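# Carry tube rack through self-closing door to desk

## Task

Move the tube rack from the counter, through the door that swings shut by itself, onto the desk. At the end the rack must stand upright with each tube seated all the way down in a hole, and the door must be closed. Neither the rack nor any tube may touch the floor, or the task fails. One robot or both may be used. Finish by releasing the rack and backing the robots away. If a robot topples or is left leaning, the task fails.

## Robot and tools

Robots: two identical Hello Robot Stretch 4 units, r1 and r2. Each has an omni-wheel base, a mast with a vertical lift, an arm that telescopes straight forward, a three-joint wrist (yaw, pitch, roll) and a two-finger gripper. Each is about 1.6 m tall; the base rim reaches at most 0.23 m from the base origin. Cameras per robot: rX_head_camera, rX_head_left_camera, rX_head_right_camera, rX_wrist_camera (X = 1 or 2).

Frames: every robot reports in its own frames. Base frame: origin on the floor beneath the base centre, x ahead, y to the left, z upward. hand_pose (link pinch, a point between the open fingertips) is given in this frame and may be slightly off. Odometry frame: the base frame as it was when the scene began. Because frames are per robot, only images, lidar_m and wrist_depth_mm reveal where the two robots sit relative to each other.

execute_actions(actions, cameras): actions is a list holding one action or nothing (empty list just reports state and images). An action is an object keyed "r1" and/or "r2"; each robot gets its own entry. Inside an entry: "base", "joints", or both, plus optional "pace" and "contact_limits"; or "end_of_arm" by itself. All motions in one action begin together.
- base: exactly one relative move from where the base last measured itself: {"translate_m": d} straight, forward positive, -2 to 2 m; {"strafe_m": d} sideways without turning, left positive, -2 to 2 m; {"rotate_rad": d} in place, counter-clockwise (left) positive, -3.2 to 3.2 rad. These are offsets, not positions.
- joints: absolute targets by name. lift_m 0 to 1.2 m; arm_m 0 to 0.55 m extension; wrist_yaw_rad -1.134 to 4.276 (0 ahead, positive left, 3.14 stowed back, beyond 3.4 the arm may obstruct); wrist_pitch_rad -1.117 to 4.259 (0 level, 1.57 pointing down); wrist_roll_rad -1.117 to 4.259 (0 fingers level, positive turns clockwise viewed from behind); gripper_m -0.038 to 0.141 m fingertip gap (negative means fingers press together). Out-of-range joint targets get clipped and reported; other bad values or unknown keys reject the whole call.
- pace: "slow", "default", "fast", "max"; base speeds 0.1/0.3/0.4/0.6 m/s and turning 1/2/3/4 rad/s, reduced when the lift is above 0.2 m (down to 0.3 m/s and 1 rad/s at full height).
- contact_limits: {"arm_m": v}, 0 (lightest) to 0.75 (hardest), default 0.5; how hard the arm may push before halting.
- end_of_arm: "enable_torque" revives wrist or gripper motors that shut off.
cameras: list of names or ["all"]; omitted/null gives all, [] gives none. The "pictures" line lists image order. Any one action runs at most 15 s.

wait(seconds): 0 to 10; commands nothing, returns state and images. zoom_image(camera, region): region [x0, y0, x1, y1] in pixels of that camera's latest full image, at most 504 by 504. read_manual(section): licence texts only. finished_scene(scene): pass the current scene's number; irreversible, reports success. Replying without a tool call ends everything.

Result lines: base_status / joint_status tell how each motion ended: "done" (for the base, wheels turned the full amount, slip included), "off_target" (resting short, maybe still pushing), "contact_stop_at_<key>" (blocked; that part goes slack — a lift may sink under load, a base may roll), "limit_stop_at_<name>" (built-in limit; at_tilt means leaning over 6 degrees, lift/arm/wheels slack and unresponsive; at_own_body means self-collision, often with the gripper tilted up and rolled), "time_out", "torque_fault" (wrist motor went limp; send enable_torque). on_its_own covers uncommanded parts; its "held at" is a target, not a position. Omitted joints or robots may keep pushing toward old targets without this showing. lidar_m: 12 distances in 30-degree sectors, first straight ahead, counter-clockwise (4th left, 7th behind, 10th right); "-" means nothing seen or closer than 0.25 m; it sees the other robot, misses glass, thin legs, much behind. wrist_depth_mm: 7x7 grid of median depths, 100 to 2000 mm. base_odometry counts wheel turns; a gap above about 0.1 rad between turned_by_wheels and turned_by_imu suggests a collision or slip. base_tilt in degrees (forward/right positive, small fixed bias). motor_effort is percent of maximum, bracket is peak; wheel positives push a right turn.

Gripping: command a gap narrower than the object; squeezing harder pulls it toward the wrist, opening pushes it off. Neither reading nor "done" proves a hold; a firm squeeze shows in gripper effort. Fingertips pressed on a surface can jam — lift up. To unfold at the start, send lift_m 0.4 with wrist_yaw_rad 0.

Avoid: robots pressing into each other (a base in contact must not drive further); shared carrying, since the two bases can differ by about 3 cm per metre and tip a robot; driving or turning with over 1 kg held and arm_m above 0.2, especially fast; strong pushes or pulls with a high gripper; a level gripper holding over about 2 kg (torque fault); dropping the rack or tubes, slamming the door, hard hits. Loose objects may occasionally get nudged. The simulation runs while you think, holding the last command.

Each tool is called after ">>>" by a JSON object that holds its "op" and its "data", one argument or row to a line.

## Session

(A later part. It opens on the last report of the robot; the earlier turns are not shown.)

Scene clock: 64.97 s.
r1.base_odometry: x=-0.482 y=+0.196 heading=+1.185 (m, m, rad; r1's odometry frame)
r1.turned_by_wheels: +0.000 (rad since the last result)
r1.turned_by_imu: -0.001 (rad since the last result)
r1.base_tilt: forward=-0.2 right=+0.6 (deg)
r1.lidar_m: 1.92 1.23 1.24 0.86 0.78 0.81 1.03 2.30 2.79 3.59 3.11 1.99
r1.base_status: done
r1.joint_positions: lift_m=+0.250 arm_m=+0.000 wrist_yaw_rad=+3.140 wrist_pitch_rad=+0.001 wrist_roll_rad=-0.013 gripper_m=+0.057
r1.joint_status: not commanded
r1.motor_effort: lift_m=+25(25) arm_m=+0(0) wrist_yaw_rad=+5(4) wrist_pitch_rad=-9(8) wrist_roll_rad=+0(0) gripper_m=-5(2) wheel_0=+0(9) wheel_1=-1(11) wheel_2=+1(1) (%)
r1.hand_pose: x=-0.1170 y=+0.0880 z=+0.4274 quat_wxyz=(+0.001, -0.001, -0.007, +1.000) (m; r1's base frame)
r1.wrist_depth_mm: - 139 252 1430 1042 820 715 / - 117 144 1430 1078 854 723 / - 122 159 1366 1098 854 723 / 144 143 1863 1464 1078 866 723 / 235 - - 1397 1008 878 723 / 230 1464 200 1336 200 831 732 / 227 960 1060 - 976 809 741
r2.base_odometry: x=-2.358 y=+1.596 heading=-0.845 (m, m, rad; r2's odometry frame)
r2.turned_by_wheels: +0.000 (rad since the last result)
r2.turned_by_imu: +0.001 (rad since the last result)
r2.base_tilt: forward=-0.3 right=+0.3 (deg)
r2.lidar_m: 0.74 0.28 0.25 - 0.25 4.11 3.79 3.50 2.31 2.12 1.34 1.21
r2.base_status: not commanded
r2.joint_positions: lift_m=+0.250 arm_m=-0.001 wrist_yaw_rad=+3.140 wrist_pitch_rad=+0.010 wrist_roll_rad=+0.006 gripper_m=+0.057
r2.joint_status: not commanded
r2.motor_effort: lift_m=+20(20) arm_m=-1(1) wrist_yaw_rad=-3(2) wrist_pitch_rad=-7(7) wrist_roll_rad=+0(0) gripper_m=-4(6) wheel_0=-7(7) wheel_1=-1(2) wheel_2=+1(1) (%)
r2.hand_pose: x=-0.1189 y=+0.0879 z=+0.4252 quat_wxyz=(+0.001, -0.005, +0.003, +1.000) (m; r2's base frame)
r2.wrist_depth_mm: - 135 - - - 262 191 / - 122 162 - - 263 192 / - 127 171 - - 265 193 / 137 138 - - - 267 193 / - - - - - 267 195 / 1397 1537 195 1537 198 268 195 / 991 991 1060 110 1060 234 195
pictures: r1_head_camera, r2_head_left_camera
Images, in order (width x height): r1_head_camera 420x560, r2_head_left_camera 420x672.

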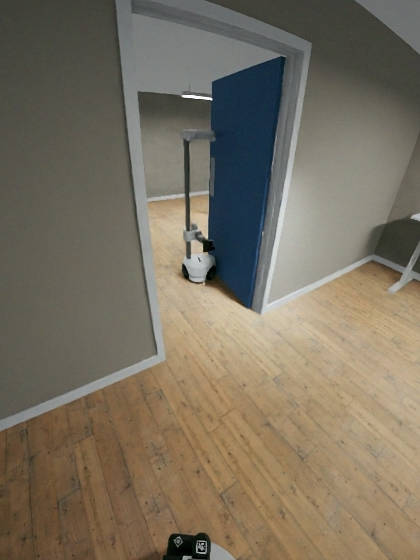

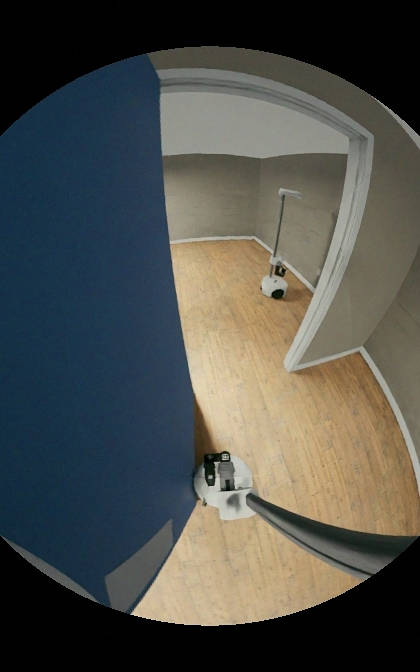

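>>> {"op": "execute_actions", "data": {
  "actions": [
    {"r1":{"base":{"rotate_rad":0.535}}}
  ],
  "cameras": []
}}

>>> {"op": "execute_actions", "data": {
  "actions": [
    {"r1":{"base":{"strafe_m":-0.69}}}
  ],
  "cameras": ["r1_head_camera"]
}}

Scene clock: 68.60 s.
r1.base_odometry: x=-0.482 y=+0.196 heading=+1.720 (m, m, rad; r1's odometry frame)
r1.turned_by_wheels: +0.535 (rad since the last result)
r1.turned_by_imu: +0.528 (rad since the last result)
r1.base_tilt: forward=-0.1 right=+0.6 (deg)
r1.lidar_m: 1.22 1.24 0.86 0.78 0.81 1.05 2.48 2.81 3.61 3.13 1.93 1.92
r1.base_status: done
r1.joint_positions: lift_m=+0.250 arm_m=+0.000 wrist_yaw_rad=+3.140 wrist_pitch_rad=+0.001 wrist_roll_rad=-0.013 gripper_m=+0.057
r1.joint_status: not commanded
r1.motor_effort: lift_m=+25(25) arm_m=+0(0) wrist_yaw_rad=+5(5) wrist_pitch_rad=-8(8) wrist_roll_rad=+0(1) gripper_m=-2(2) wheel_0=-1(7) wheel_1=-2(7) wheel_2=-1(10) (%)
r1.hand_pose: x=-0.1170 y=+0.0880 z=+0.4274 quat_wxyz=(+0.001, -0.001, -0.007, +1.000) (m; r1's base frame)
r1.wrist_depth_mm: - 139 251 - - 1336 976 / - 116 144 - - 1397 991 / - 122 159 - - 1430 991 / 144 143 - - - 1397 1008 / 234 - - - 1983 1397 1025 / 230 1430 200 1397 200 1205 1025 / 227 976 1060 - 1008 917 904
r2.base_odometry: x=-2.358 y=+1.596 heading=-0.845 (m, m, rad; r2's odometry frame)
r2.turned_by_wheels: +0.000 (rad since the last result)
r2.turned_by_imu: +0.001 (rad since the last result)
r2.base_tilt: forward=-0.2 right=+0.2 (deg)
r2.lidar_m: 0.74 0.28 0.25 - 0.25 4.07 3.80 3.54 2.31 2.11 1.36 1.20
r2.base_status: not commanded
r2.joint_positions: lift_m=+0.250 arm_m=-0.001 wrist_yaw_rad=+3.140 wrist_pitch_rad=+0.010 wrist_roll_rad=+0.006 gripper_m=+0.057
r2.joint_status: not commanded
r2.motor_effort: lift_m=+20(20) arm_m=-1(1) wrist_yaw_rad=-1(1) wrist_pitch_rad=-7(7) wrist_roll_rad=-1(1) gripper_m=-4(2) wheel_0=-7(6) wheel_1=-2(2) wheel_2=+1(1) (%)
r2.hand_pose: x=-0.1189 y=+0.0879 z=+0.4252 quat_wxyz=(+0.001, -0.005, +0.003, +1.000) (m; r2's base frame)
r2.wrist_depth_mm: - 135 - - - 262 191 / - 122 161 - - 264 193 / - 127 171 - - 265 193 / 138 137 - - - 267 193 / - - - - - 268 195 / 1430 1576 195 1537 197 268 195 / 991 991 1060 110 1042 233 195
pictures: none
No camera images: the call's "cameras" was empty. Leave "cameras" out to get every camera's image.

Scene clock: 72.23 s.
r1.base_odometry: x=+0.200 y=+0.298 heading=+1.720 (m, m, rad; r1's odometry frame)
r1.turned_by_wheels: +0.000 (rad since the last result)
r1.turned_by_imu: -0.002 (rad since the last result)
r1.base_tilt: forward=-0.1 right=+0.6 (deg)
r1.lidar_m: 1.36 1.31 1.59 1.47 1.51 1.96 2.69 2.73 3.49 2.44 2.06 1.51
r1.base_status: done
r1.joint_positions: lift_m=+0.250 arm_m=+0.000 wrist_yaw_rad=+3.140 wrist_pitch_rad=+0.001 wrist_roll_rad=-0.013 gripper_m=+0.057
r1.joint_status: not commanded
r1.motor_effort: lift_m=+25(26) arm_m=+0(0) wrist_yaw_rad=+5(4) wrist_pitch_rad=-8(7) wrist_roll_rad=-1(0) gripper_m=-2(2) wheel_0=+1(10) wheel_1=-2(12) wheel_2=+0(9) (%)
r1.hand_pose: x=-0.1170 y=+0.0880 z=+0.4275 quat_wxyz=(+0.001, -0.001, -0.007, +1.000) (m; r1's base frame)
r1.wrist_depth_mm: - 139 251 - - - 1863 / - 116 144 - - - 1863 / - 122 159 - - - 1921 / 144 143 - - - - 1863 / 236 - - - - - 1863 / 229 1430 199 1366 201 1281 1281 / 228 960 1060 - 1025 904 976
r2.base_odometry: x=-2.358 y=+1.596 heading=-0.845 (m, m, rad; r2's odometry frame)
r2.turned_by_wheels: +0.000 (rad since the last result)
r2.turned_by_imu: +0.001 (rad since the last result)
r2.base_tilt: forward=-0.2 right=+0.4 (deg)
r2.lidar_m: 0.75 0.27 0.25 - 0.25 4.09 3.80 3.53 2.33 2.10 1.38 1.20
r2.base_status: not commanded
r2.joint_positions: lift_m=+0.250 arm_m=-0.001 wrist_yaw_rad=+3.140 wrist_pitch_rad=+0.010 wrist_roll_rad=+0.006 gripper_m=+0.057
r2.joint_status: not commanded
r2.motor_effort: lift_m=+20(20) arm_m=-1(1) wrist_yaw_rad=-2(0) wrist_pitch_rad=-7(7) wrist_roll_rad=+0(0) gripper_m=-6(4) wheel_0=-7(7) wheel_1=-1(1) wheel_2=+1(1) (%)
r2.hand_pose: x=-0.1189 y=+0.0879 z=+0.4252 quat_wxyz=(+0.001, -0.005, +0.003, +1.000) (m; r2's base frame)
r2.wrist_depth_mm: - 135 - - - 262 191 / - 122 161 - - 265 192 / - 127 170 - - 265 193 / 137 137 - - - 266 193 / - - - - - 268 195 / 1464 1499 195 1537 198 267 195 / 976 991 1042 110 1042 234 195
pictures: r1_head_camera
Images, in order (width x height): r1_head_camera 420x560.

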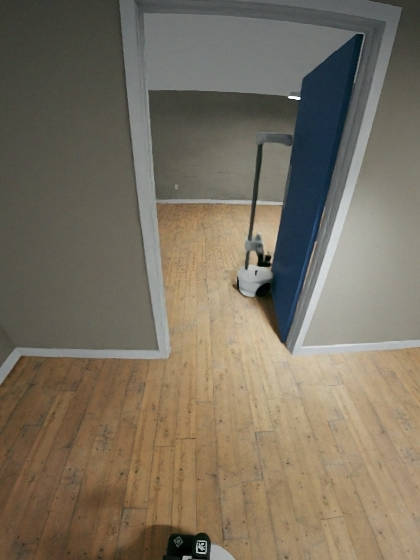

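>>> {"op": "execute_actions", "data": {
  "actions": [
    {"r1":{"base":{"translate_m":1.0}}}
  ],
  "cameras": ["r1_head_camera","r1_head_left_camera","r1_head_right_camera"]
}}

Scene clock: 78.10 s.
r1.base_odometry: x=+0.052 y=+1.287 heading=+1.720 (m, m, rad; r1's odometry frame)
r1.turned_by_wheels: +0.000 (rad since the last result)
r1.turned_by_imu: -0.005 (rad since the last result)
r1.base_tilt: forward=-0.2 right=+0.6 (deg)
r1.lidar_m: 1.21 0.49 0.44 0.93 1.60 2.04 3.72 3.75 2.58 2.06 0.73 0.83
r1.base_status: done
r1.joint_positions: lift_m=+0.250 arm_m=+0.000 wrist_yaw_rad=+3.140 wrist_pitch_rad=+0.001 wrist_roll_rad=-0.013 gripper_m=+0.057
r1.joint_status: not commanded
r1.motor_effort: lift_m=+25(25) arm_m=+0(0) wrist_yaw_rad=+4(5) wrist_pitch_rad=-9(9) wrist_roll_rad=+1(1) gripper_m=-7(4) wheel_0=+0(6) wheel_1=+2(5) wheel_2=+1(12) (%)
r1.hand_pose: x=-0.1170 y=+0.0880 z=+0.4275 quat_wxyz=(+0.001, -0.001, -0.007, +1.000) (m; r1's base frame)
r1.wrist_depth_mm: - 139 251 - - - 1921 / - 117 144 - - - - / - 122 159 - - - - / 144 143 - - - - - / 236 - - - - - 1921 / 231 1430 198 1366 200 1308 1308 / 227 960 1060 - 1008 904 946
r2.base_odometry: x=-2.358 y=+1.596 heading=-0.845 (m, m, rad; r2's odometry frame)
r2.turned_by_wheels: +0.000 (rad since the last result)
r2.turned_by_imu: +0.002 (rad since the last result)
r2.base_tilt: forward=-0.2 right=+0.4 (deg)
r2.lidar_m: 0.76 0.27 0.25 - 0.25 4.08 3.82 3.52 2.32 2.12 1.37 1.19
r2.base_status: not commanded
r2.joint_positions: lift_m=+0.250 arm_m=-0.001 wrist_yaw_rad=+3.140 wrist_pitch_rad=+0.010 wrist_roll_rad=+0.006 gripper_m=+0.057
r2.joint_status: not commanded
r2.motor_effort: lift_m=+20(20) arm_m=-1(1) wrist_yaw_rad=+0(1) wrist_pitch_rad=-7(7) wrist_roll_rad=+0(0) gripper_m=-4(3) wheel_0=-7(7) wheel_1=-2(2) wheel_2=+1(1) (%)
r2.hand_pose: x=-0.1189 y=+0.0879 z=+0.4252 quat_wxyz=(+0.001, -0.005, +0.003, +1.000) (m; r2's base frame)
r2.wrist_depth_mm: - 135 - - - 263 191 / - 122 161 - - 264 191 / - 127 171 - - 265 193 / 137 138 - - - 267 195 / - - - - - 267 195 / 1430 1537 195 1499 198 268 195 / 1008 991 1042 110 1042 233 195
pictures: r1_head_camera, r1_head_left_camera, r1_head_right_camera
Images, in order (width x height): r1_head_camera 420x560, r1_head_left_camera 420x672, r1_head_right_camera 420x672.

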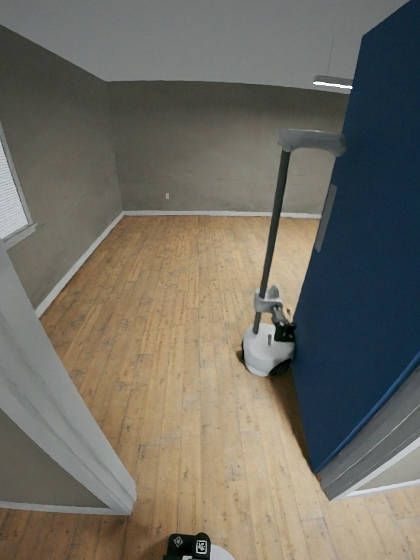

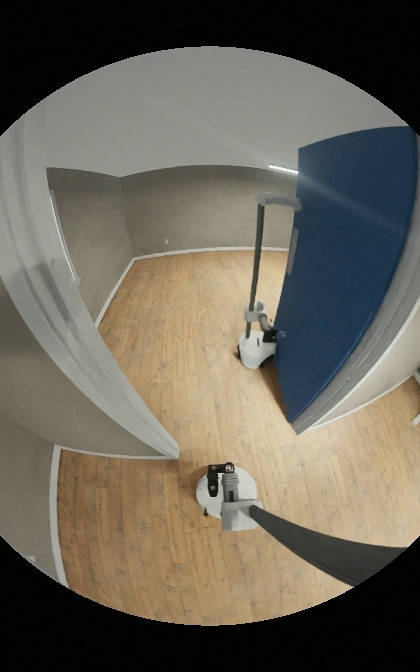

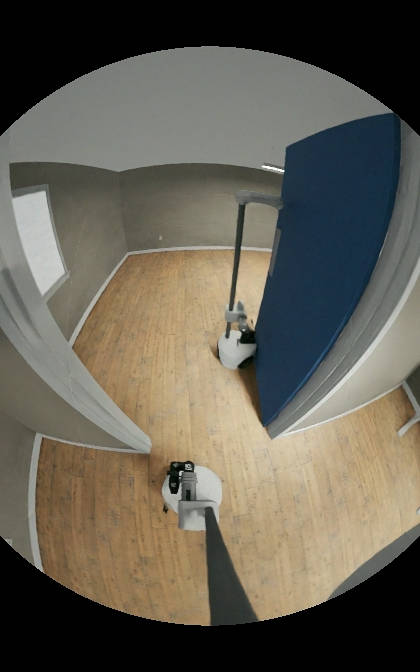

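>>> {"op": "execute_actions", "data": {
  "actions": [
    {"r1":{"base":{"translate_m":0.7}}}
  ],
  "cameras": ["r1_head_left_camera"]
}}

>>> {"op": "execute_actions", "data": {
  "actions": [
    {"r1":{"base":{"rotate_rad":0.7}}}
  ],
  "cameras": ["r1_head_left_camera","r1_head_right_camera"]
}}

Scene clock: 86.00 s.
r1.base_odometry: x=-0.052 y=+1.979 heading=+1.720 (m, m, rad; r1's odometry frame)
r1.turned_by_wheels: +0.000 (rad since the last result)
r1.turned_by_imu: -0.005 (rad since the last result)
r1.base_tilt: forward=-0.2 right=+0.7 (deg)
r1.lidar_m: 4.35 2.61 1.74 1.48 0.44 0.49 - 4.47 0.60 0.58 0.61 0.54
r1.base_status: done
r1.joint_positions: lift_m=+0.250 arm_m=+0.000 wrist_yaw_rad=+3.140 wrist_pitch_rad=+0.001 wrist_roll_rad=-0.013 gripper_m=+0.057
r1.joint_status: not commanded
r1.motor_effort: lift_m=+25(25) arm_m=+0(0) wrist_yaw_rad=+5(3) wrist_pitch_rad=-9(7) wrist_roll_rad=+1(2) gripper_m=-4(4) wheel_0=+1(6) wheel_1=+2(6) wheel_2=+0(10) (%)
r1.hand_pose: x=-0.1170 y=+0.0880 z=+0.4275 quat_wxyz=(+0.001, -0.001, -0.007, +1.000) (m; r1's base frame)
r1.wrist_depth_mm: - 139 251 - - - 413 / - 116 144 - - - 418 / - 122 159 - - - 424 / 144 143 - - - - 427 / 235 - - - - - 430 / 230 1430 199 1366 201 1182 433 / 227 976 1060 - 1008 891 430
r2.base_odometry: x=-2.358 y=+1.596 heading=-0.845 (m, m, rad; r2's odometry frame)
r2.turned_by_wheels: +0.000 (rad since the last result)
r2.turned_by_imu: +0.003 (rad since the last result)
r2.base_tilt: forward=-0.1 right=+0.3 (deg)
r2.lidar_m: 0.75 0.28 0.25 - 0.25 4.07 3.81 3.52 2.34 2.12 0.67 0.54
r2.base_status: not commanded
r2.joint_positions: lift_m=+0.250 arm_m=-0.001 wrist_yaw_rad=+3.140 wrist_pitch_rad=+0.010 wrist_roll_rad=+0.006 gripper_m=+0.057
r2.joint_status: not commanded
r2.motor_effort: lift_m=+20(20) arm_m=-1(1) wrist_yaw_rad=-2(3) wrist_pitch_rad=-8(8) wrist_roll_rad=-1(1) gripper_m=-2(5) wheel_0=-6(6) wheel_1=-1(2) wheel_2=+1(1) (%)
r2.hand_pose: x=-0.1189 y=+0.0879 z=+0.4252 quat_wxyz=(+0.001, -0.005, +0.003, +1.000) (m; r2's base frame)
r2.wrist_depth_mm: - 135 - - - 262 191 / - 122 162 - - 263 192 / - 127 171 - - 264 193 / 138 137 - - - 266 194 / - - - - - 266 195 / 1464 1576 195 1537 197 268 195 / 1025 991 1060 110 1042 235 195
pictures: r1_head_left_camera
Images, in order (width x height): r1_head_left_camera 420x672.

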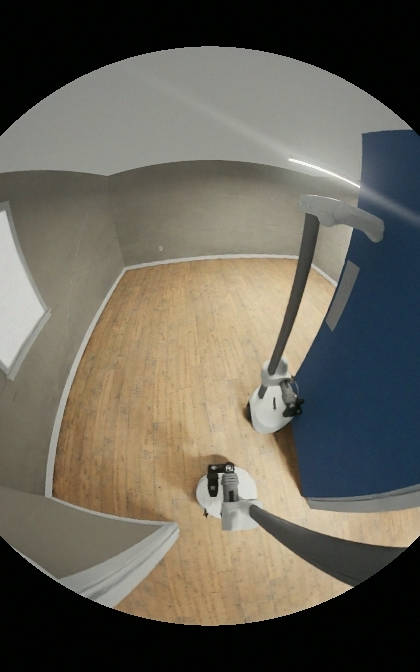

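Scene clock: 87.47 s.
r1.base_odometry: x=-0.052 y=+1.979 heading=+2.420 (m, m, rad; r1's odometry frame)
r1.turned_by_wheels: +0.700 (rad since the last result)
r1.turned_by_imu: +0.693 (rad since the last result)
r1.base_tilt: forward=-0.1 right=+0.6 (deg)
r1.lidar_m: 2.14 1.69 0.70 0.44 2.55 4.36 - 0.58 0.57 0.57 0.54 4.35
r1.base_status: done
r1.joint_positions: lift_m=+0.250 arm_m=+0.000 wrist_yaw_rad=+3.140 wrist_pitch_rad=+0.001 wrist_roll_rad=-0.013 gripper_m=+0.057
r1.joint_status: not commanded
r1.motor_effort: lift_m=+25(25) arm_m=+0(0) wrist_yaw_rad=+4(6) wrist_pitch_rad=-6(8) wrist_roll_rad=+0(1) gripper_m=-3(4) wheel_0=-1(7) wheel_1=-3(9) wheel_2=-1(12) (%)
r1.hand_pose: x=-0.1170 y=+0.0880 z=+0.4275 quat_wxyz=(+0.001, -0.001, -0.007, +1.000) (m; r1's base frame)
r1.wrist_depth_mm: - 139 251 - - - - / - 116 143 - - - - / - 122 159 - - - - / 144 143 - - - - - / 236 778 - - - - - / 230 788 200 1397 201 1308 1281 / 226 732 1060 - 1008 904 946
r2.base_odometry: x=-2.358 y=+1.596 heading=-0.845 (m, m, rad; r2's odometry frame)
r2.turned_by_wheels: +0.000 (rad since the last result)
r2.turned_by_imu: +0.001 (rad since the last result)
r2.base_tilt: forward=-0.2 right=+0.3 (deg)
r2.lidar_m: 0.74 0.26 0.25 - 0.25 4.07 3.79 3.53 2.32 2.12 0.65 0.54
r2.base_status: not commanded
r2.joint_positions: lift_m=+0.250 arm_m=-0.001 wrist_yaw_rad=+3.140 wrist_pitch_rad=+0.010 wrist_roll_rad=+0.006 gripper_m=+0.057
r2.joint_status: not commanded
r2.motor_effort: lift_m=+20(20) arm_m=-1(1) wrist_yaw_rad=+0(2) wrist_pitch_rad=-7(7) wrist_roll_rad=-1(1) gripper_m=+1(4) wheel_0=-6(7) wheel_1=-1(2) wheel_2=+1(1) (%)
r2.hand_pose: x=-0.1189 y=+0.0879 z=+0.4252 quat_wxyz=(+0.001, -0.005, +0.003, +1.000) (m; r2's base frame)
r2.wrist_depth_mm: - 136 - - - 262 191 / - 122 161 - - 264 193 / - 127 170 - - 265 193 / 138 138 - - - 267 195 / - - - - - 267 194 / 1430 1576 194 1499 198 267 195 / 1008 1008 1060 110 1042 234 195
pictures: r1_head_left_camera, r1_head_right_camera
Images, in order (width x height): r1_head_left_camera 420x672, r1_head_right_camera 420x672.

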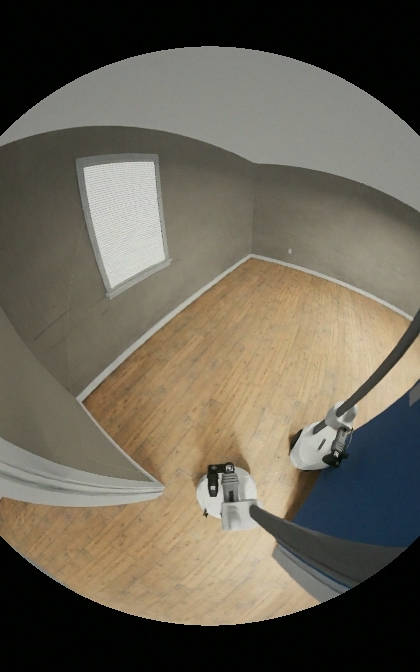

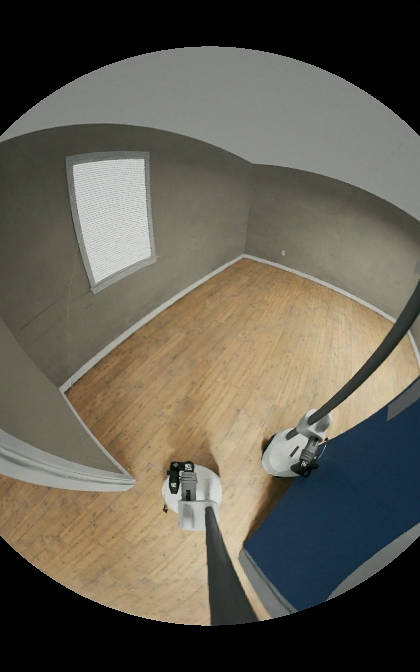

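>>> {"op": "execute_actions", "data": {
  "actions": [
    {"r1":{"base":{"translate_m":1.3}}}
  ],
  "cameras": []
}}

>>> {"op": "execute_actions", "data": {
  "actions": [
    {"r1":{"base":{"rotate_rad":-1.8}}}
  ],
  "cameras": ["r1_head_camera","r1_head_left_camera"]
}}

Scene clock: 94.63 s.
r1.base_odometry: x=-1.028 y=+2.838 heading=+2.420 (m, m, rad; r1's odometry frame)
r1.turned_by_wheels: +0.000 (rad since the last result)
r1.turned_by_imu: -0.006 (rad since the last result)
r1.base_tilt: forward=-0.2 right=+0.7 (deg)
r1.lidar_m: 1.22 0.90 0.88 0.95 1.32 1.29 1.76 1.08 3.18 4.04 3.36 2.87
r1.base_status: done
r1.joint_positions: lift_m=+0.250 arm_m=+0.000 wrist_yaw_rad=+3.140 wrist_pitch_rad=+0.001 wrist_roll_rad=-0.013 gripper_m=+0.057
r1.joint_status: not commanded
r1.motor_effort: lift_m=+25(25) arm_m=+0(0) wrist_yaw_rad=+3(5) wrist_pitch_rad=-8(9) wrist_roll_rad=+1(1) gripper_m=-4(2) wheel_0=+2(6) wheel_1=+1(9) wheel_2=+1(10) (%)
r1.hand_pose: x=-0.1170 y=+0.0880 z=+0.4275 quat_wxyz=(+0.001, -0.001, -0.007, +1.000) (m; r1's base frame)
r1.wrist_depth_mm: - 139 251 - - 1205 1078 / - 116 144 - - 1229 1118 / - 122 159 - - 1229 1098 / 144 143 1661 - - 1255 1118 / 235 1537 1863 - 1863 1281 1138 / 230 1205 200 1397 200 1205 1098 / 226 976 1042 - 1025 917 946
r2.base_odometry: x=-2.358 y=+1.596 heading=-0.845 (m, m, rad; r2's odometry frame)
r2.turned_by_wheels: +0.000 (rad since the last result)
r2.turned_by_imu: +0.003 (rad since the last result)
r2.base_tilt: forward=-0.3 right=+0.3 (deg)
r2.lidar_m: 0.75 0.27 0.25 - 0.25 4.08 3.80 3.50 1.09 1.07 1.39 1.20
r2.base_status: not commanded
r2.joint_positions: lift_m=+0.250 arm_m=-0.001 wrist_yaw_rad=+3.140 wrist_pitch_rad=+0.010 wrist_roll_rad=+0.006 gripper_m=+0.057
r2.joint_status: not commanded
r2.motor_effort: lift_m=+20(20) arm_m=-1(1) wrist_yaw_rad=+0(2) wrist_pitch_rad=-7(8) wrist_roll_rad=-1(0) gripper_m=-4(3) wheel_0=-7(7) wheel_1=-1(1) wheel_2=+1(1) (%)
r2.hand_pose: x=-0.1189 y=+0.0879 z=+0.4252 quat_wxyz=(+0.001, -0.005, +0.003, +1.000) (m; r2's base frame)
r2.wrist_depth_mm: - 135 - - - 262 191 / - 122 162 - - 264 192 / - 127 171 - - 265 193 / 138 138 - - - 265 194 / - - - - - 267 195 / 1397 1576 195 1537 198 270 193 / 991 991 1078 110 1060 234 195
pictures: none
No camera images: the call's "cameras" was empty. Leave "cameras" out to get every camera's image.

Scene clock: 96.80 s.
r1.base_odometry: x=-1.028 y=+2.838 heading=+0.620 (m, m, rad; r1's odometry frame)
r1.turned_by_wheels: -1.800 (rad since the last result)
r1.turned_by_imu: -1.784 (rad since the last result)
r1.base_tilt: forward=-0.2 right=+0.7 (deg)
r1.lidar_m: 3.18 3.59 3.27 1.56 0.99 0.86 0.90 1.18 1.29 1.31 1.09 1.08
r1.base_status: done
r1.joint_positions: lift_m=+0.250 arm_m=+0.000 wrist_yaw_rad=+3.140 wrist_pitch_rad=+0.001 wrist_roll_rad=-0.013 gripper_m=+0.057
r1.joint_status: not commanded
r1.motor_effort: lift_m=+25(25) arm_m=+0(0) wrist_yaw_rad=+4(6) wrist_pitch_rad=-7(7) wrist_roll_rad=+0(0) gripper_m=-4(4) wheel_0=+2(7) wheel_1=+1(8) wheel_2=+3(5) (%)
r1.hand_pose: x=-0.1170 y=+0.0880 z=+0.4275 quat_wxyz=(+0.001, -0.001, -0.007, +1.000) (m; r1's base frame)
r1.wrist_depth_mm: - 139 249 1098 960 866 820 / - 116 143 1078 991 891 831 / - 122 158 1118 991 904 842 / 144 143 1182 1098 991 931 854 / 235 1430 1229 1098 991 904 842 / 230 1308 199 1078 200 904 854 / 228 976 1042 - 976 891 866
r2.base_odometry: x=-2.358 y=+1.596 heading=-0.845 (m, m, rad; r2's odometry frame)
r2.turned_by_wheels: +0.000 (rad since the last result)
r2.turned_by_imu: +0.001 (rad since the last result)
r2.base_tilt: forward=-0.3 right=+0.3 (deg)
r2.lidar_m: 0.74 0.29 0.25 - 0.25 4.09 3.80 3.52 1.08 1.08 1.39 1.22
r2.base_status: not commanded
r2.joint_positions: lift_m=+0.250 arm_m=-0.001 wrist_yaw_rad=+3.140 wrist_pitch_rad=+0.010 wrist_roll_rad=+0.006 gripper_m=+0.057
r2.joint_status: not commanded
r2.motor_effort: lift_m=+20(20) arm_m=-1(1) wrist_yaw_rad=-2(1) wrist_pitch_rad=-7(8) wrist_roll_rad=-1(1) gripper_m=+0(3) wheel_0=-7(7) wheel_1=-2(1) wheel_2=+1(1) (%)
r2.hand_pose: x=-0.1189 y=+0.0879 z=+0.4252 quat_wxyz=(+0.001, -0.005, +0.003, +1.000) (m; r2's base frame)
r2.wrist_depth_mm: - 135 - - - 260 191 / - 122 161 - - 264 192 / - 127 170 - - 266 193 / 138 138 - - - 266 193 / - - - - - 268 194 / 1430 1537 195 1576 198 267 195 / 991 976 1060 110 1042 233 195
pictures: r1_head_camera, r1_head_left_camera
Images, in order (width x height): r1_head_camera 420x560, r1_head_left_camera 420x672.

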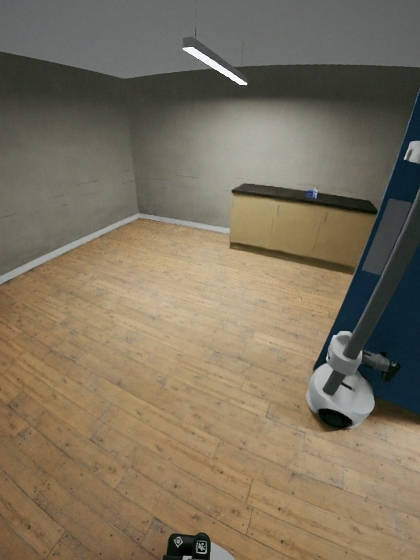

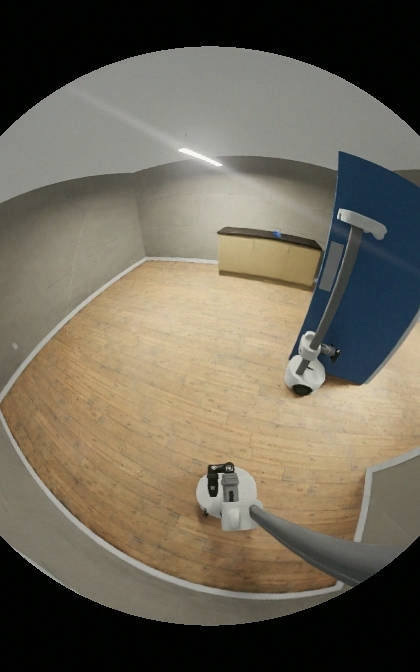

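>>> {"op": "execute_actions", "data": {
  "actions": [
    {"r1":{"base":{"translate_m":1.4},"pace":"fast"}}
  ],
  "cameras": []
}}

>>> {"op": "execute_actions", "data": {
  "actions": [
    {"r1":{"base":{"rotate_rad":-0.4},"joints":{"lift_m":0.5,"wrist_yaw_rad":0,"wrist_pitch_rad":0.3,"gripper_m":0.141}}}
  ],
  "cameras": ["r1_head_camera","r1_head_right_camera"]
}}

Scene clock: 104.37 s.
r1.base_odometry: x=+0.111 y=+3.652 heading=+0.621 (m, m, rad; r1's odometry frame)
r1.turned_by_wheels: +0.000 (rad since the last result)
r1.turned_by_imu: -0.007 (rad since the last result)
r1.base_tilt: forward=-0.2 right=+0.6 (deg)
r1.lidar_m: 1.85 3.07 2.77 2.79 2.44 2.20 2.22 2.06 0.76 0.80 2.05 1.84
r1.base_status: done
r1.joint_positions: lift_m=+0.250 arm_m=+0.000 wrist_yaw_rad=+3.140 wrist_pitch_rad=+0.001 wrist_roll_rad=-0.013 gripper_m=+0.057
r1.joint_status: not commanded
r1.motor_effort: lift_m=+25(25) arm_m=+0(0) wrist_yaw_rad=+4(5) wrist_pitch_rad=-10(8) wrist_roll_rad=+0(0) gripper_m=-3(4) wheel_0=-1(6) wheel_1=+2(7) wheel_2=+2(10) (%)
r1.hand_pose: x=-0.1170 y=+0.0880 z=+0.4275 quat_wxyz=(+0.001, -0.001, -0.007, +1.000) (m; r1's base frame)
r1.wrist_depth_mm: - 139 251 - - - 1863 / - 116 144 - - - 1863 / - 122 159 - - - 1921 / 144 143 - - - - 1863 / 235 - - - - - 1921 / 229 1430 200 1397 200 1281 1281 / 227 960 1060 - 1025 917 976
r2.base_odometry: x=-2.358 y=+1.596 heading=-0.845 (m, m, rad; r2's odometry frame)
r2.turned_by_wheels: +0.000 (rad since the last result)
r2.turned_by_imu: +0.003 (rad since the last result)
r2.base_tilt: forward=-0.2 right=+0.4 (deg)
r2.lidar_m: 0.75 0.28 0.25 - 0.25 4.09 0.75 3.52 2.32 2.12 1.38 1.20
r2.base_status: not commanded
r2.joint_positions: lift_m=+0.250 arm_m=-0.001 wrist_yaw_rad=+3.140 wrist_pitch_rad=+0.010 wrist_roll_rad=+0.006 gripper_m=+0.057
r2.joint_status: not commanded
r2.motor_effort: lift_m=+20(20) arm_m=-1(1) wrist_yaw_rad=-1(1) wrist_pitch_rad=-7(8) wrist_roll_rad=+0(0) gripper_m=-1(2) wheel_0=-6(7) wheel_1=-1(1) wheel_2=+1(1) (%)
r2.hand_pose: x=-0.1189 y=+0.0879 z=+0.4252 quat_wxyz=(+0.001, -0.005, +0.003, +1.000) (m; r2's base frame)
r2.wrist_depth_mm: - 135 917 - - 260 191 / - 122 161 - - 265 192 / - 127 170 - - 266 193 / 138 138 904 1138 - 266 194 / - - - - - 266 194 / 1430 1537 194 976 197 267 195 / 1008 1008 931 110 1060 234 195
pictures: none
No camera images: the call's "cameras" was empty. Leave "cameras" out to get every camera's image.

Scene clock: 106.77 s.
r1.base_odometry: x=+0.111 y=+3.652 heading=+0.221 (m, m, rad; r1's odometry frame)
r1.turned_by_wheels: -0.400 (rad since the last result)
r1.turned_by_imu: -0.397 (rad since the last result)
r1.base_tilt: forward=-0.2 right=+0.6 (deg)
r1.lidar_m: 1.82 1.90 2.92 2.77 2.84 2.32 2.21 2.29 2.05 0.74 0.88 1.96
r1.base_status: done
r1.joint_positions: lift_m=+0.500 arm_m=+0.000 wrist_yaw_rad=+0.001 wrist_pitch_rad=+0.302 wrist_roll_rad=-0.013 gripper_m=+0.141
r1.joint_status: all done
r1.motor_effort: lift_m=+26(27) arm_m=+0(0) wrist_yaw_rad=+0(3) wrist_pitch_rad=-7(10) wrist_roll_rad=+0(0) gripper_m=+1(1) wheel_0=+2(8) wheel_1=+0(8) wheel_2=+1(9) (%)
r1.hand_pose: x=+0.4468 y=-0.0873 z=+0.5920 quat_wxyz=(+0.989, -0.007, +0.150, +0.001) (m; r1's base frame)
r1.wrist_depth_mm: - - 1464 1499 1499 1537 1499 / - - 1576 1576 1576 1537 1537 / - - 1661 1661 1576 1661 - / - - 1808 1756 1808 1808 1756 / 1499 1464 1464 1464 1397 1336 1366 / 1182 1118 1042 1098 1042 991 1060 / 946 931 960 - 946 917 904
r2.base_odometry: x=-2.358 y=+1.596 heading=-0.845 (m, m, rad; r2's odometry frame)
r2.turned_by_wheels: +0.000 (rad since the last result)
r2.turned_by_imu: +0.001 (rad since the last result)
r2.base_tilt: forward=-0.2 right=+0.3 (deg)
r2.lidar_m: 0.76 0.28 0.25 - 0.25 0.89 0.76 3.54 2.32 2.13 1.37 1.20
r2.base_status: not commanded
r2.joint_positions: lift_m=+0.250 arm_m=-0.001 wrist_yaw_rad=+3.140 wrist_pitch_rad=+0.010 wrist_roll_rad=+0.006 gripper_m=+0.057
r2.joint_status: not commanded
r2.motor_effort: lift_m=+20(20) arm_m=-1(1) wrist_yaw_rad=-2(1) wrist_pitch_rad=-7(8) wrist_roll_rad=+0(0) gripper_m=-5(3) wheel_0=-7(7) wheel_1=-1(1) wheel_2=+1(1) (%)
r2.hand_pose: x=-0.1189 y=+0.0879 z=+0.4252 quat_wxyz=(+0.001, -0.005, +0.003, +1.000) (m; r2's base frame)
r2.wrist_depth_mm: - 136 931 - - 262 190 / - 122 161 1078 - 262 192 / - 127 170 - - 265 193 / 138 138 946 - - 267 194 / - - - - - 268 193 / 1537 1537 195 946 197 267 195 / 976 991 917 110 1078 233 195
pictures: r1_head_camera, r1_head_right_camera
Images, in order (width x height): r1_head_camera 420x560, r1_head_right_camera 420x672.

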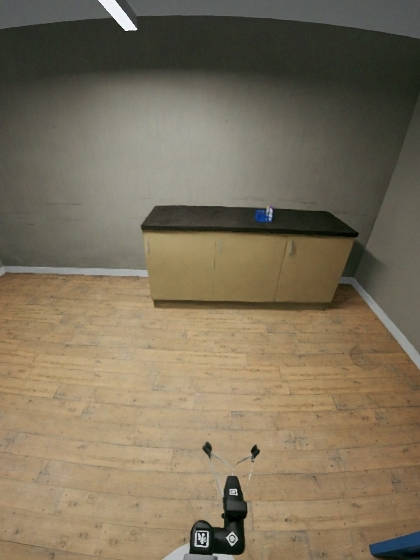

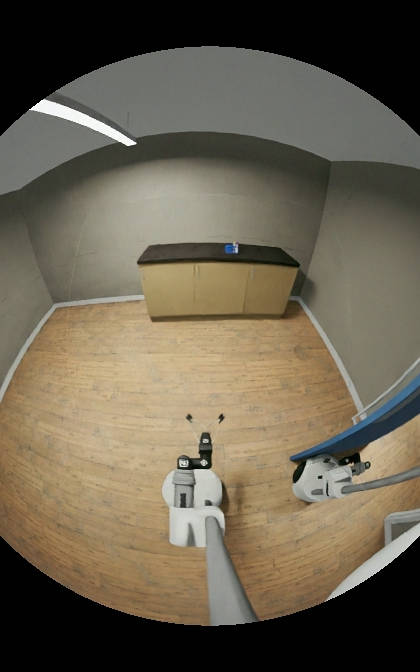

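>>> {"op": "execute_actions", "data": {
  "actions": [
    {"r1":{"base":{"translate_m":1.1},"joints":{"lift_m":0.88}}}
  ],
  "cameras": []
}}

>>> {"op": "execute_actions", "data": {
  "actions": [
    {"r1":{"base":{"strafe_m":-0.33}}}
  ],
  "cameras": ["r1_head_camera","r1_wrist_camera"]
}}

Scene clock: 113.67 s.
r1.base_odometry: x=+1.184 y=+3.894 heading=+0.221 (m, m, rad; r1's odometry frame)
r1.turned_by_wheels: +0.000 (rad since the last result)
r1.turned_by_imu: -0.006 (rad since the last result)
r1.base_tilt: forward=-0.2 right=+0.6 (deg)
r1.lidar_m: 0.72 0.76 1.93 2.82 2.88 3.49 3.38 1.18 1.23 1.77 1.11 0.79
r1.base_status: done
r1.joint_positions: lift_m=+0.880 arm_m=+0.000 wrist_yaw_rad=+0.000 wrist_pitch_rad=+0.302 wrist_roll_rad=-0.013 gripper_m=+0.141
r1.joint_status: all done
r1.motor_effort: lift_m=+25(28) arm_m=+0(0) wrist_yaw_rad=+3(2) wrist_pitch_rad=-7(9) wrist_roll_rad=+1(2) gripper_m=+0(2) wheel_0=+2(6) wheel_1=+1(6) wheel_2=+0(14) (%)
r1.hand_pose: x=+0.4468 y=-0.0874 z=+0.9720 quat_wxyz=(+0.989, -0.007, +0.150, +0.001) (m; r1's base frame)
r1.wrist_depth_mm: 1078 1078 1098 1060 1060 1078 1078 / 1138 1098 1138 1118 1160 1118 1138 / 1008 946 891 866 809 699 788 / 559 564 580 559 559 580 569 / 597 603 609 609 621 609 627 / 640 634 640 634 654 661 668 / 676 691 683 - 699 699 715
r2.base_odometry: x=-2.358 y=+1.596 heading=-0.845 (m, m, rad; r2's odometry frame)
r2.turned_by_wheels: +0.000 (rad since the last result)
r2.turned_by_imu: +0.003 (rad since the last result)
r2.base_tilt: forward=-0.2 right=+0.3 (deg)
r2.lidar_m: 0.75 0.29 0.25 - 0.25 1.32 3.81 3.52 2.31 2.12 1.38 1.20
r2.base_status: not commanded
r2.joint_positions: lift_m=+0.250 arm_m=-0.001 wrist_yaw_rad=+3.140 wrist_pitch_rad=+0.010 wrist_roll_rad=+0.006 gripper_m=+0.057
r2.joint_status: not commanded
r2.motor_effort: lift_m=+20(20) arm_m=-1(1) wrist_yaw_rad=+1(3) wrist_pitch_rad=-8(7) wrist_roll_rad=-1(0) gripper_m=-3(4) wheel_0=-7(7) wheel_1=-2(2) wheel_2=+1(1) (%)
r2.hand_pose: x=-0.1189 y=+0.0879 z=+0.4252 quat_wxyz=(+0.001, -0.005, +0.003, +1.000) (m; r2's base frame)
r2.wrist_depth_mm: - 135 - - - 263 191 / - 122 161 - - 264 192 / - 127 170 - - 264 193 / 138 138 - - - 266 193 / - - - - - 267 194 / 1430 1576 194 1537 198 267 195 / 1008 991 1060 110 1060 233 195
pictures: none
No camera images: the call's "cameras" was empty. Leave "cameras" out to get every camera's image.

Scene clock: 116.10 s.
r1.base_odometry: x=+1.256 y=+3.572 heading=+0.221 (m, m, rad; r1's odometry frame)
r1.turned_by_wheels: +0.000 (rad since the last result)
r1.turned_by_imu: -0.002 (rad since the last result)
r1.base_tilt: forward=-0.2 right=+0.6 (deg)
r1.lidar_m: 0.75 0.78 1.04 3.13 3.22 3.47 3.38 1.00 1.33 1.43 1.15 0.80
r1.base_status: done
r1.joint_positions: lift_m=+0.880 arm_m=+0.000 wrist_yaw_rad=+0.000 wrist_pitch_rad=+0.302 wrist_roll_rad=-0.013 gripper_m=+0.141
r1.joint_status: not commanded
r1.motor_effort: lift_m=+25(26) arm_m=+0(0) wrist_yaw_rad=+3(3) wrist_pitch_rad=-6(10) wrist_roll_rad=-1(1) gripper_m=+1(1) wheel_0=+1(9) wheel_1=-2(9) wheel_2=-1(1) (%)
r1.hand_pose: x=+0.4468 y=-0.0874 z=+0.9720 quat_wxyz=(+0.989, -0.007, +0.150, +0.001) (m; r1's base frame)
r1.wrist_depth_mm: 1078 1098 1078 1118 1098 1118 1098 / 1138 1138 1138 1160 1160 1138 1138 / 1008 946 891 741 820 788 778 / 580 597 580 580 597 585 621 / 615 627 621 634 634 634 640 / 668 654 668 647 676 676 691 / 707 699 699 - 715 741 732
r2.base_odometry: x=-2.358 y=+1.596 heading=-0.845 (m, m, rad; r2's odometry frame)
r2.turned_by_wheels: +0.000 (rad since the last result)
r2.turned_by_imu: +0.001 (rad since the last result)
r2.base_tilt: forward=-0.3 right=+0.4 (deg)
r2.lidar_m: 0.75 0.25 0.25 - 0.25 4.09 3.81 3.52 2.33 2.12 1.37 1.22
r2.base_status: not commanded
r2.joint_positions: lift_m=+0.250 arm_m=-0.001 wrist_yaw_rad=+3.140 wrist_pitch_rad=+0.010 wrist_roll_rad=+0.006 gripper_m=+0.057
r2.joint_status: not commanded
r2.motor_effort: lift_m=+20(20) arm_m=+0(1) wrist_yaw_rad=-2(2) wrist_pitch_rad=-8(7) wrist_roll_rad=+0(0) gripper_m=-7(3) wheel_0=-6(7) wheel_1=-2(1) wheel_2=+1(1) (%)
r2.hand_pose: x=-0.1189 y=+0.0879 z=+0.4252 quat_wxyz=(+0.001, -0.005, +0.003, +1.000) (m; r2's base frame)
r2.wrist_depth_mm: - 135 - - - 262 191 / - 122 161 - - 265 192 / - 127 170 - - 266 193 / 137 138 - - - 267 193 / - - - - - 267 195 / 1430 1576 195 1537 197 268 195 / 1008 991 1060 110 1042 234 195
pictures: r1_head_camera, r1_wrist_camera
Images, in order (width x height): r1_head_camera 420x560, r1_wrist_camera 616x392.

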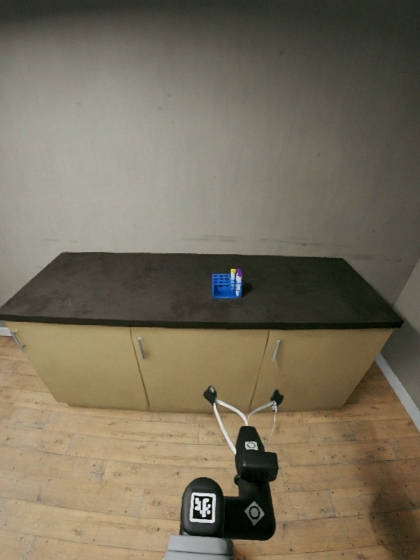

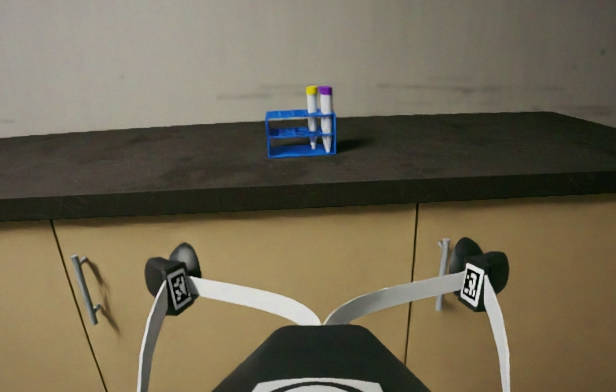

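>>> {"op": "execute_actions", "data": {
  "actions": [
    {"r1":{"base":{"strafe_m":0.04},"joints":{"lift_m":0.865}}}
  ],
  "cameras": []
}}

>>> {"op": "execute_actions", "data": {
  "actions": [
    {"r1":{"base":{"translate_m":0.25},"pace":"slow"}}
  ],
  "cameras": ["r1_head_camera","r1_wrist_camera"]
}}

Scene clock: 119.83 s.
r1.base_odometry: x=+1.247 y=+3.611 heading=+0.221 (m, m, rad; r1's odometry frame)
r1.turned_by_wheels: +0.000 (rad since the last result)
r1.turned_by_imu: -0.002 (rad since the last result)
r1.base_tilt: forward=-0.1 right=+0.6 (deg)
r1.lidar_m: 0.75 0.77 1.02 3.09 3.19 3.47 3.38 1.00 1.33 1.47 1.17 0.79
r1.base_status: done
r1.joint_positions: lift_m=+0.865 arm_m=+0.000 wrist_yaw_rad=+0.000 wrist_pitch_rad=+0.302 wrist_roll_rad=-0.013 gripper_m=+0.141
r1.joint_status: all done
r1.motor_effort: lift_m=+16(23) arm_m=+0(0) wrist_yaw_rad=+2(4) wrist_pitch_rad=-7(9) wrist_roll_rad=+1(0) gripper_m=-1(0) wheel_0=-1(8) wheel_1=+1(8) wheel_2=+0(4) (%)
r1.hand_pose: x=+0.4468 y=-0.0874 z=+0.9578 quat_wxyz=(+0.989, -0.007, +0.150, +0.001) (m; r1's base frame)
r1.wrist_depth_mm: 1060 1078 1098 1118 1078 1118 1098 / 1138 1118 1160 1118 1138 1160 1138 / 931 878 820 707 750 723 715 / 574 569 585 580 597 609 609 / 621 615 627 627 634 634 647 / 654 654 668 654 668 668 683 / 699 707 707 - 715 715 741
r2.base_odometry: x=-2.358 y=+1.596 heading=-0.845 (m, m, rad; r2's odometry frame)
r2.turned_by_wheels: +0.000 (rad since the last result)
r2.turned_by_imu: +0.001 (rad since the last result)
r2.base_tilt: forward=-0.3 right=+0.2 (deg)
r2.lidar_m: 0.75 0.29 0.25 - 0.25 4.07 3.79 3.52 2.30 2.12 1.37 1.18
r2.base_status: not commanded
r2.joint_positions: lift_m=+0.250 arm_m=-0.001 wrist_yaw_rad=+3.140 wrist_pitch_rad=+0.010 wrist_roll_rad=+0.006 gripper_m=+0.057
r2.joint_status: not commanded
r2.motor_effort: lift_m=+20(20) arm_m=-1(1) wrist_yaw_rad=+0(1) wrist_pitch_rad=-7(8) wrist_roll_rad=+0(0) gripper_m=-3(4) wheel_0=-7(7) wheel_1=-2(2) wheel_2=+1(1) (%)
r2.hand_pose: x=-0.1189 y=+0.0879 z=+0.4252 quat_wxyz=(+0.001, -0.005, +0.003, +1.000) (m; r2's base frame)
r2.wrist_depth_mm: - 135 - - - 262 190 / - 122 161 - - 264 193 / - 127 170 - - 265 193 / 138 137 - - - 265 194 / - - - - - 267 195 / 1499 1576 195 1499 198 268 195 / 1008 1025 1060 110 1025 233 195
pictures: none
No camera images: the call's "cameras" was empty. Leave "cameras" out to get every camera's image.

Scene clock: 123.63 s.
r1.base_odometry: x=+1.491 y=+3.666 heading=+0.221 (m, m, rad; r1's odometry frame)
r1.turned_by_wheels: +0.000 (rad since the last result)
r1.turned_by_imu: -0.002 (rad since the last result)
r1.base_tilt: forward=-0.2 right=+0.6 (deg)
r1.lidar_m: 0.51 0.52 0.69 3.10 3.19 3.75 3.65 1.22 1.55 1.45 0.79 0.54
r1.base_status: done
r1.joint_positions: lift_m=+0.865 arm_m=+0.000 wrist_yaw_rad=+0.000 wrist_pitch_rad=+0.302 wrist_roll_rad=-0.013 gripper_m=+0.141
r1.joint_status: not commanded
r1.motor_effort: lift_m=+16(16) arm_m=+0(0) wrist_yaw_rad=+3(4) wrist_pitch_rad=-7(8) wrist_roll_rad=+0(1) gripper_m=+0(0) wheel_0=+4(6) wheel_1=+3(3) wheel_2=-4(5) (%)
r1.hand_pose: x=+0.4468 y=-0.0874 z=+0.9578 quat_wxyz=(+0.989, -0.007, +0.150, +0.001) (m; r1's base frame)
r1.wrist_depth_mm: 866 866 854 854 866 866 878 / 891 878 904 917 904 931 904 / 931 878 809 508 668 741 715 / 512 508 496 473 469 459 449 / 364 355 351 343 340 334 343 / 368 338 373 338 375 377 382 / 387 397 392 - 399 402 407
r2.base_odometry: x=-2.358 y=+1.596 heading=-0.845 (m, m, rad; r2's odometry frame)
r2.turned_by_wheels: +0.000 (rad since the last result)
r2.turned_by_imu: +0.001 (rad since the last result)
r2.base_tilt: forward=-0.3 right=+0.3 (deg)
r2.lidar_m: 0.75 0.28 0.25 - 0.25 4.10 3.82 3.52 2.33 2.09 1.37 1.20
r2.base_status: not commanded
r2.joint_positions: lift_m=+0.250 arm_m=-0.001 wrist_yaw_rad=+3.140 wrist_pitch_rad=+0.010 wrist_roll_rad=+0.006 gripper_m=+0.057
r2.joint_status: not commanded
r2.motor_effort: lift_m=+20(20) arm_m=-1(1) wrist_yaw_rad=-2(1) wrist_pitch_rad=-7(8) wrist_roll_rad=-1(0) gripper_m=-6(1) wheel_0=-7(6) wheel_1=-1(1) wheel_2=+1(1) (%)
r2.hand_pose: x=-0.1189 y=+0.0879 z=+0.4252 quat_wxyz=(+0.001, -0.005, +0.003, +1.000) (m; r2's base frame)
r2.wrist_depth_mm: - 135 - - - 263 190 / - 122 162 - - 264 192 / - 127 170 - - 266 193 / 138 137 - - - 267 194 / - - - - - 268 194 / 1430 1537 194 1499 197 267 195 / 1008 1008 1060 110 1060 233 195
pictures: r1_head_camera, r1_wrist_camera
Images, in order (width x height): r1_head_camera 420x560, r1_wrist_camera 616x392.

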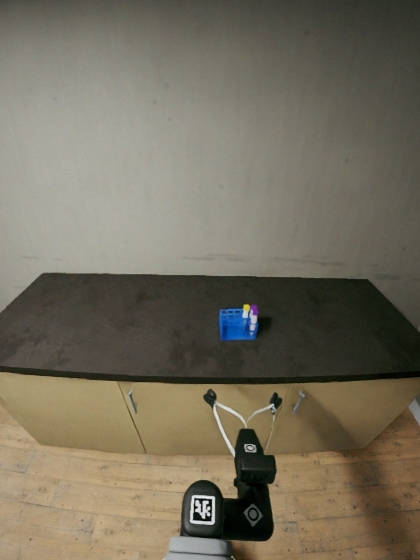

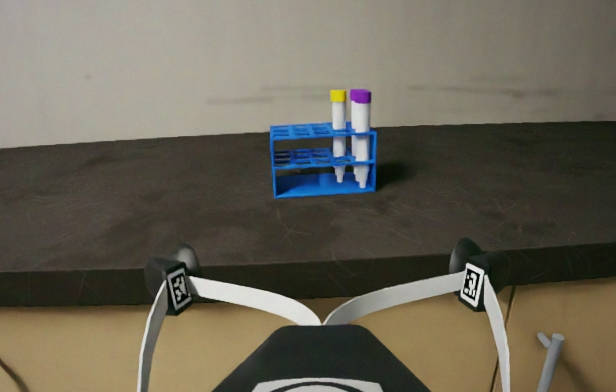

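>>> {"op": "execute_actions", "data": {
  "actions": [
    {"r1":{"joints":{"arm_m":0.2},"pace":"slow"}}
  ],
  "cameras": ["r1_head_camera","r1_wrist_camera"]
}}

Scene clock: 129.17 s.
r1.base_odometry: x=+1.491 y=+3.666 heading=+0.221 (m, m, rad; r1's odometry frame)
r1.turned_by_wheels: +0.000 (rad since the last result)
r1.turned_by_imu: -0.002 (rad since the last result)
r1.base_tilt: forward=-0.1 right=+0.6 (deg)
r1.lidar_m: 0.50 0.53 0.70 3.11 3.22 3.73 3.64 1.23 1.53 1.46 0.78 0.55
r1.base_status: not commanded
r1.joint_positions: lift_m=+0.865 arm_m=+0.199 wrist_yaw_rad=+0.000 wrist_pitch_rad=+0.302 wrist_roll_rad=-0.013 gripper_m=+0.141
r1.joint_status: all done
r1.motor_effort: lift_m=+16(16) arm_m=+8(10) wrist_yaw_rad=+3(5) wrist_pitch_rad=-8(7) wrist_roll_rad=+2(1) gripper_m=+1(1) wheel_0=+4(4) wheel_1=+3(3) wheel_2=-3(3) (%)
r1.hand_pose: x=+0.6449 y=-0.0874 z=+0.9578 quat_wxyz=(+0.989, -0.007, +0.150, +0.001) (m; r1's base frame)
r1.wrist_depth_mm: 683 683 676 691 699 683 683 / 707 707 707 715 723 715 715 / 750 741 759 741 591 741 707 / 517 500 455 334 307 452 439 / 357 351 322 319 309 309 320 / 272 260 246 256 243 237 252 / 224 220 227 - 220 213 211
r2.base_odometry: x=-2.358 y=+1.596 heading=-0.845 (m, m, rad; r2's odometry frame)
r2.turned_by_wheels: +0.000 (rad since the last result)
r2.turned_by_imu: +0.002 (rad since the last result)
r2.base_tilt: forward=-0.1 right=+0.4 (deg)
r2.lidar_m: 0.75 0.26 0.25 - 0.25 4.07 3.80 3.52 2.33 2.12 1.38 1.21
r2.base_status: not commanded
r2.joint_positions: lift_m=+0.250 arm_m=-0.001 wrist_yaw_rad=+3.140 wrist_pitch_rad=+0.010 wrist_roll_rad=+0.006 gripper_m=+0.057
r2.joint_status: not commanded
r2.motor_effort: lift_m=+20(20) arm_m=-1(1) wrist_yaw_rad=+0(0) wrist_pitch_rad=-7(7) wrist_roll_rad=-1(0) gripper_m=-1(4) wheel_0=-7(6) wheel_1=-1(1) wheel_2=+1(1) (%)
r2.hand_pose: x=-0.1189 y=+0.0879 z=+0.4252 quat_wxyz=(+0.001, -0.005, +0.003, +1.000) (m; r2's base frame)
r2.wrist_depth_mm: - 135 - - - 262 191 / - 122 161 - - 265 192 / - 127 171 - - 265 194 / 138 138 - - - 265 193 / - - - - - 268 195 / 1397 1576 194 1499 197 268 194 / 1008 991 1060 110 1042 233 195
pictures: r1_head_camera, r1_wrist_camera
Images, in order (width x height): r1_head_camera 420x560, r1_wrist_camera 616x392.

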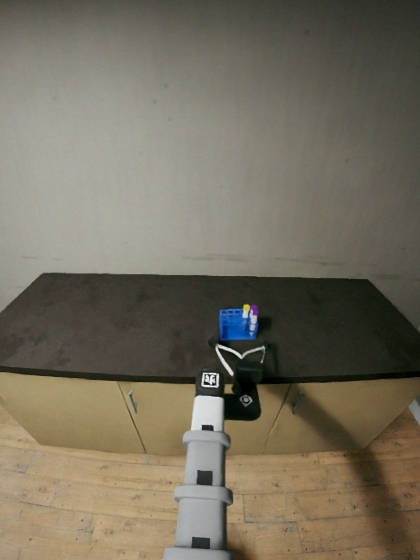

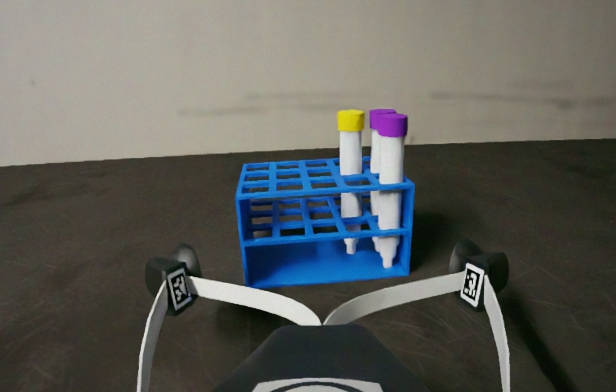

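>>> {"op": "execute_actions", "data": {
  "actions": [
    {"r1":{"joints":{"arm_m":0.31},"pace":"slow"}}
  ],
  "cameras": ["r1_head_camera","r1_wrist_camera"]
}}

Scene clock: 133.33 s.
r1.base_odometry: x=+1.491 y=+3.666 heading=+0.221 (m, m, rad; r1's odometry frame)
r1.turned_by_wheels: +0.000 (rad since the last result)
r1.turned_by_imu: -0.002 (rad since the last result)
r1.base_tilt: forward=-0.1 right=+0.6 (deg)
r1.lidar_m: 0.50 0.53 0.69 3.10 3.20 3.75 3.64 1.22 1.55 1.46 0.79 0.53
r1.base_status: not commanded
r1.joint_positions: lift_m=+0.865 arm_m=+0.309 wrist_yaw_rad=+0.000 wrist_pitch_rad=+0.302 wrist_roll_rad=-0.013 gripper_m=+0.141
r1.joint_status: all done
r1.motor_effort: lift_m=+16(16) arm_m=+8(8) wrist_yaw_rad=+3(3) wrist_pitch_rad=-7(7) wrist_roll_rad=+0(0) gripper_m=-2(2) wheel_0=+4(4) wheel_1=+3(3) wheel_2=-4(3) (%)
r1.hand_pose: x=+0.7549 y=-0.0874 z=+0.9578 quat_wxyz=(+0.989, -0.007, +0.150, +0.001) (m; r1's base frame)
r1.wrist_depth_mm: 585 585 580 585 580 580 580 / 603 609 609 615 615 615 609 / 640 640 647 640 211 640 640 / 512 500 484 407 213 452 439 / 357 355 220 235 204 215 319 / 272 259 208 202 212 233 251 / 224 220 220 - 216 213 212
r2.base_odometry: x=-2.358 y=+1.596 heading=-0.845 (m, m, rad; r2's odometry frame)
r2.turned_by_wheels: +0.000 (rad since the last result)
r2.turned_by_imu: +0.002 (rad since the last result)
r2.base_tilt: forward=-0.1 right=+0.3 (deg)
r2.lidar_m: 0.74 0.28 0.25 - 0.25 4.10 3.81 3.50 2.30 2.12 1.36 1.21
r2.base_status: not commanded
r2.joint_positions: lift_m=+0.250 arm_m=-0.001 wrist_yaw_rad=+3.140 wrist_pitch_rad=+0.010 wrist_roll_rad=+0.006 gripper_m=+0.057
r2.joint_status: not commanded
r2.motor_effort: lift_m=+20(20) arm_m=-1(1) wrist_yaw_rad=+0(2) wrist_pitch_rad=-8(7) wrist_roll_rad=+0(1) gripper_m=-5(4) wheel_0=-7(6) wheel_1=-1(2) wheel_2=+1(1) (%)
r2.hand_pose: x=-0.1189 y=+0.0879 z=+0.4252 quat_wxyz=(+0.001, -0.005, +0.003, +1.000) (m; r2's base frame)
r2.wrist_depth_mm: - 136 - - - 262 191 / - 122 161 - - 263 192 / - 127 171 - - 266 193 / 138 138 - - - 266 193 / - - - - - 267 195 / 1464 1537 194 1537 198 268 195 / 991 976 1042 110 1042 234 195
pictures: r1_head_camera, r1_wrist_camera
Images, in order (width x height): r1_head_camera 420x560, r1_wrist_camera 616x392.

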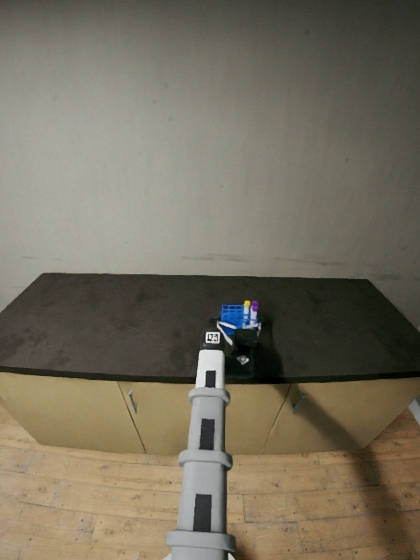

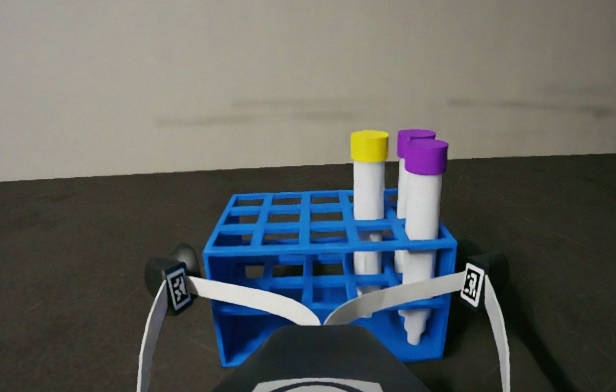

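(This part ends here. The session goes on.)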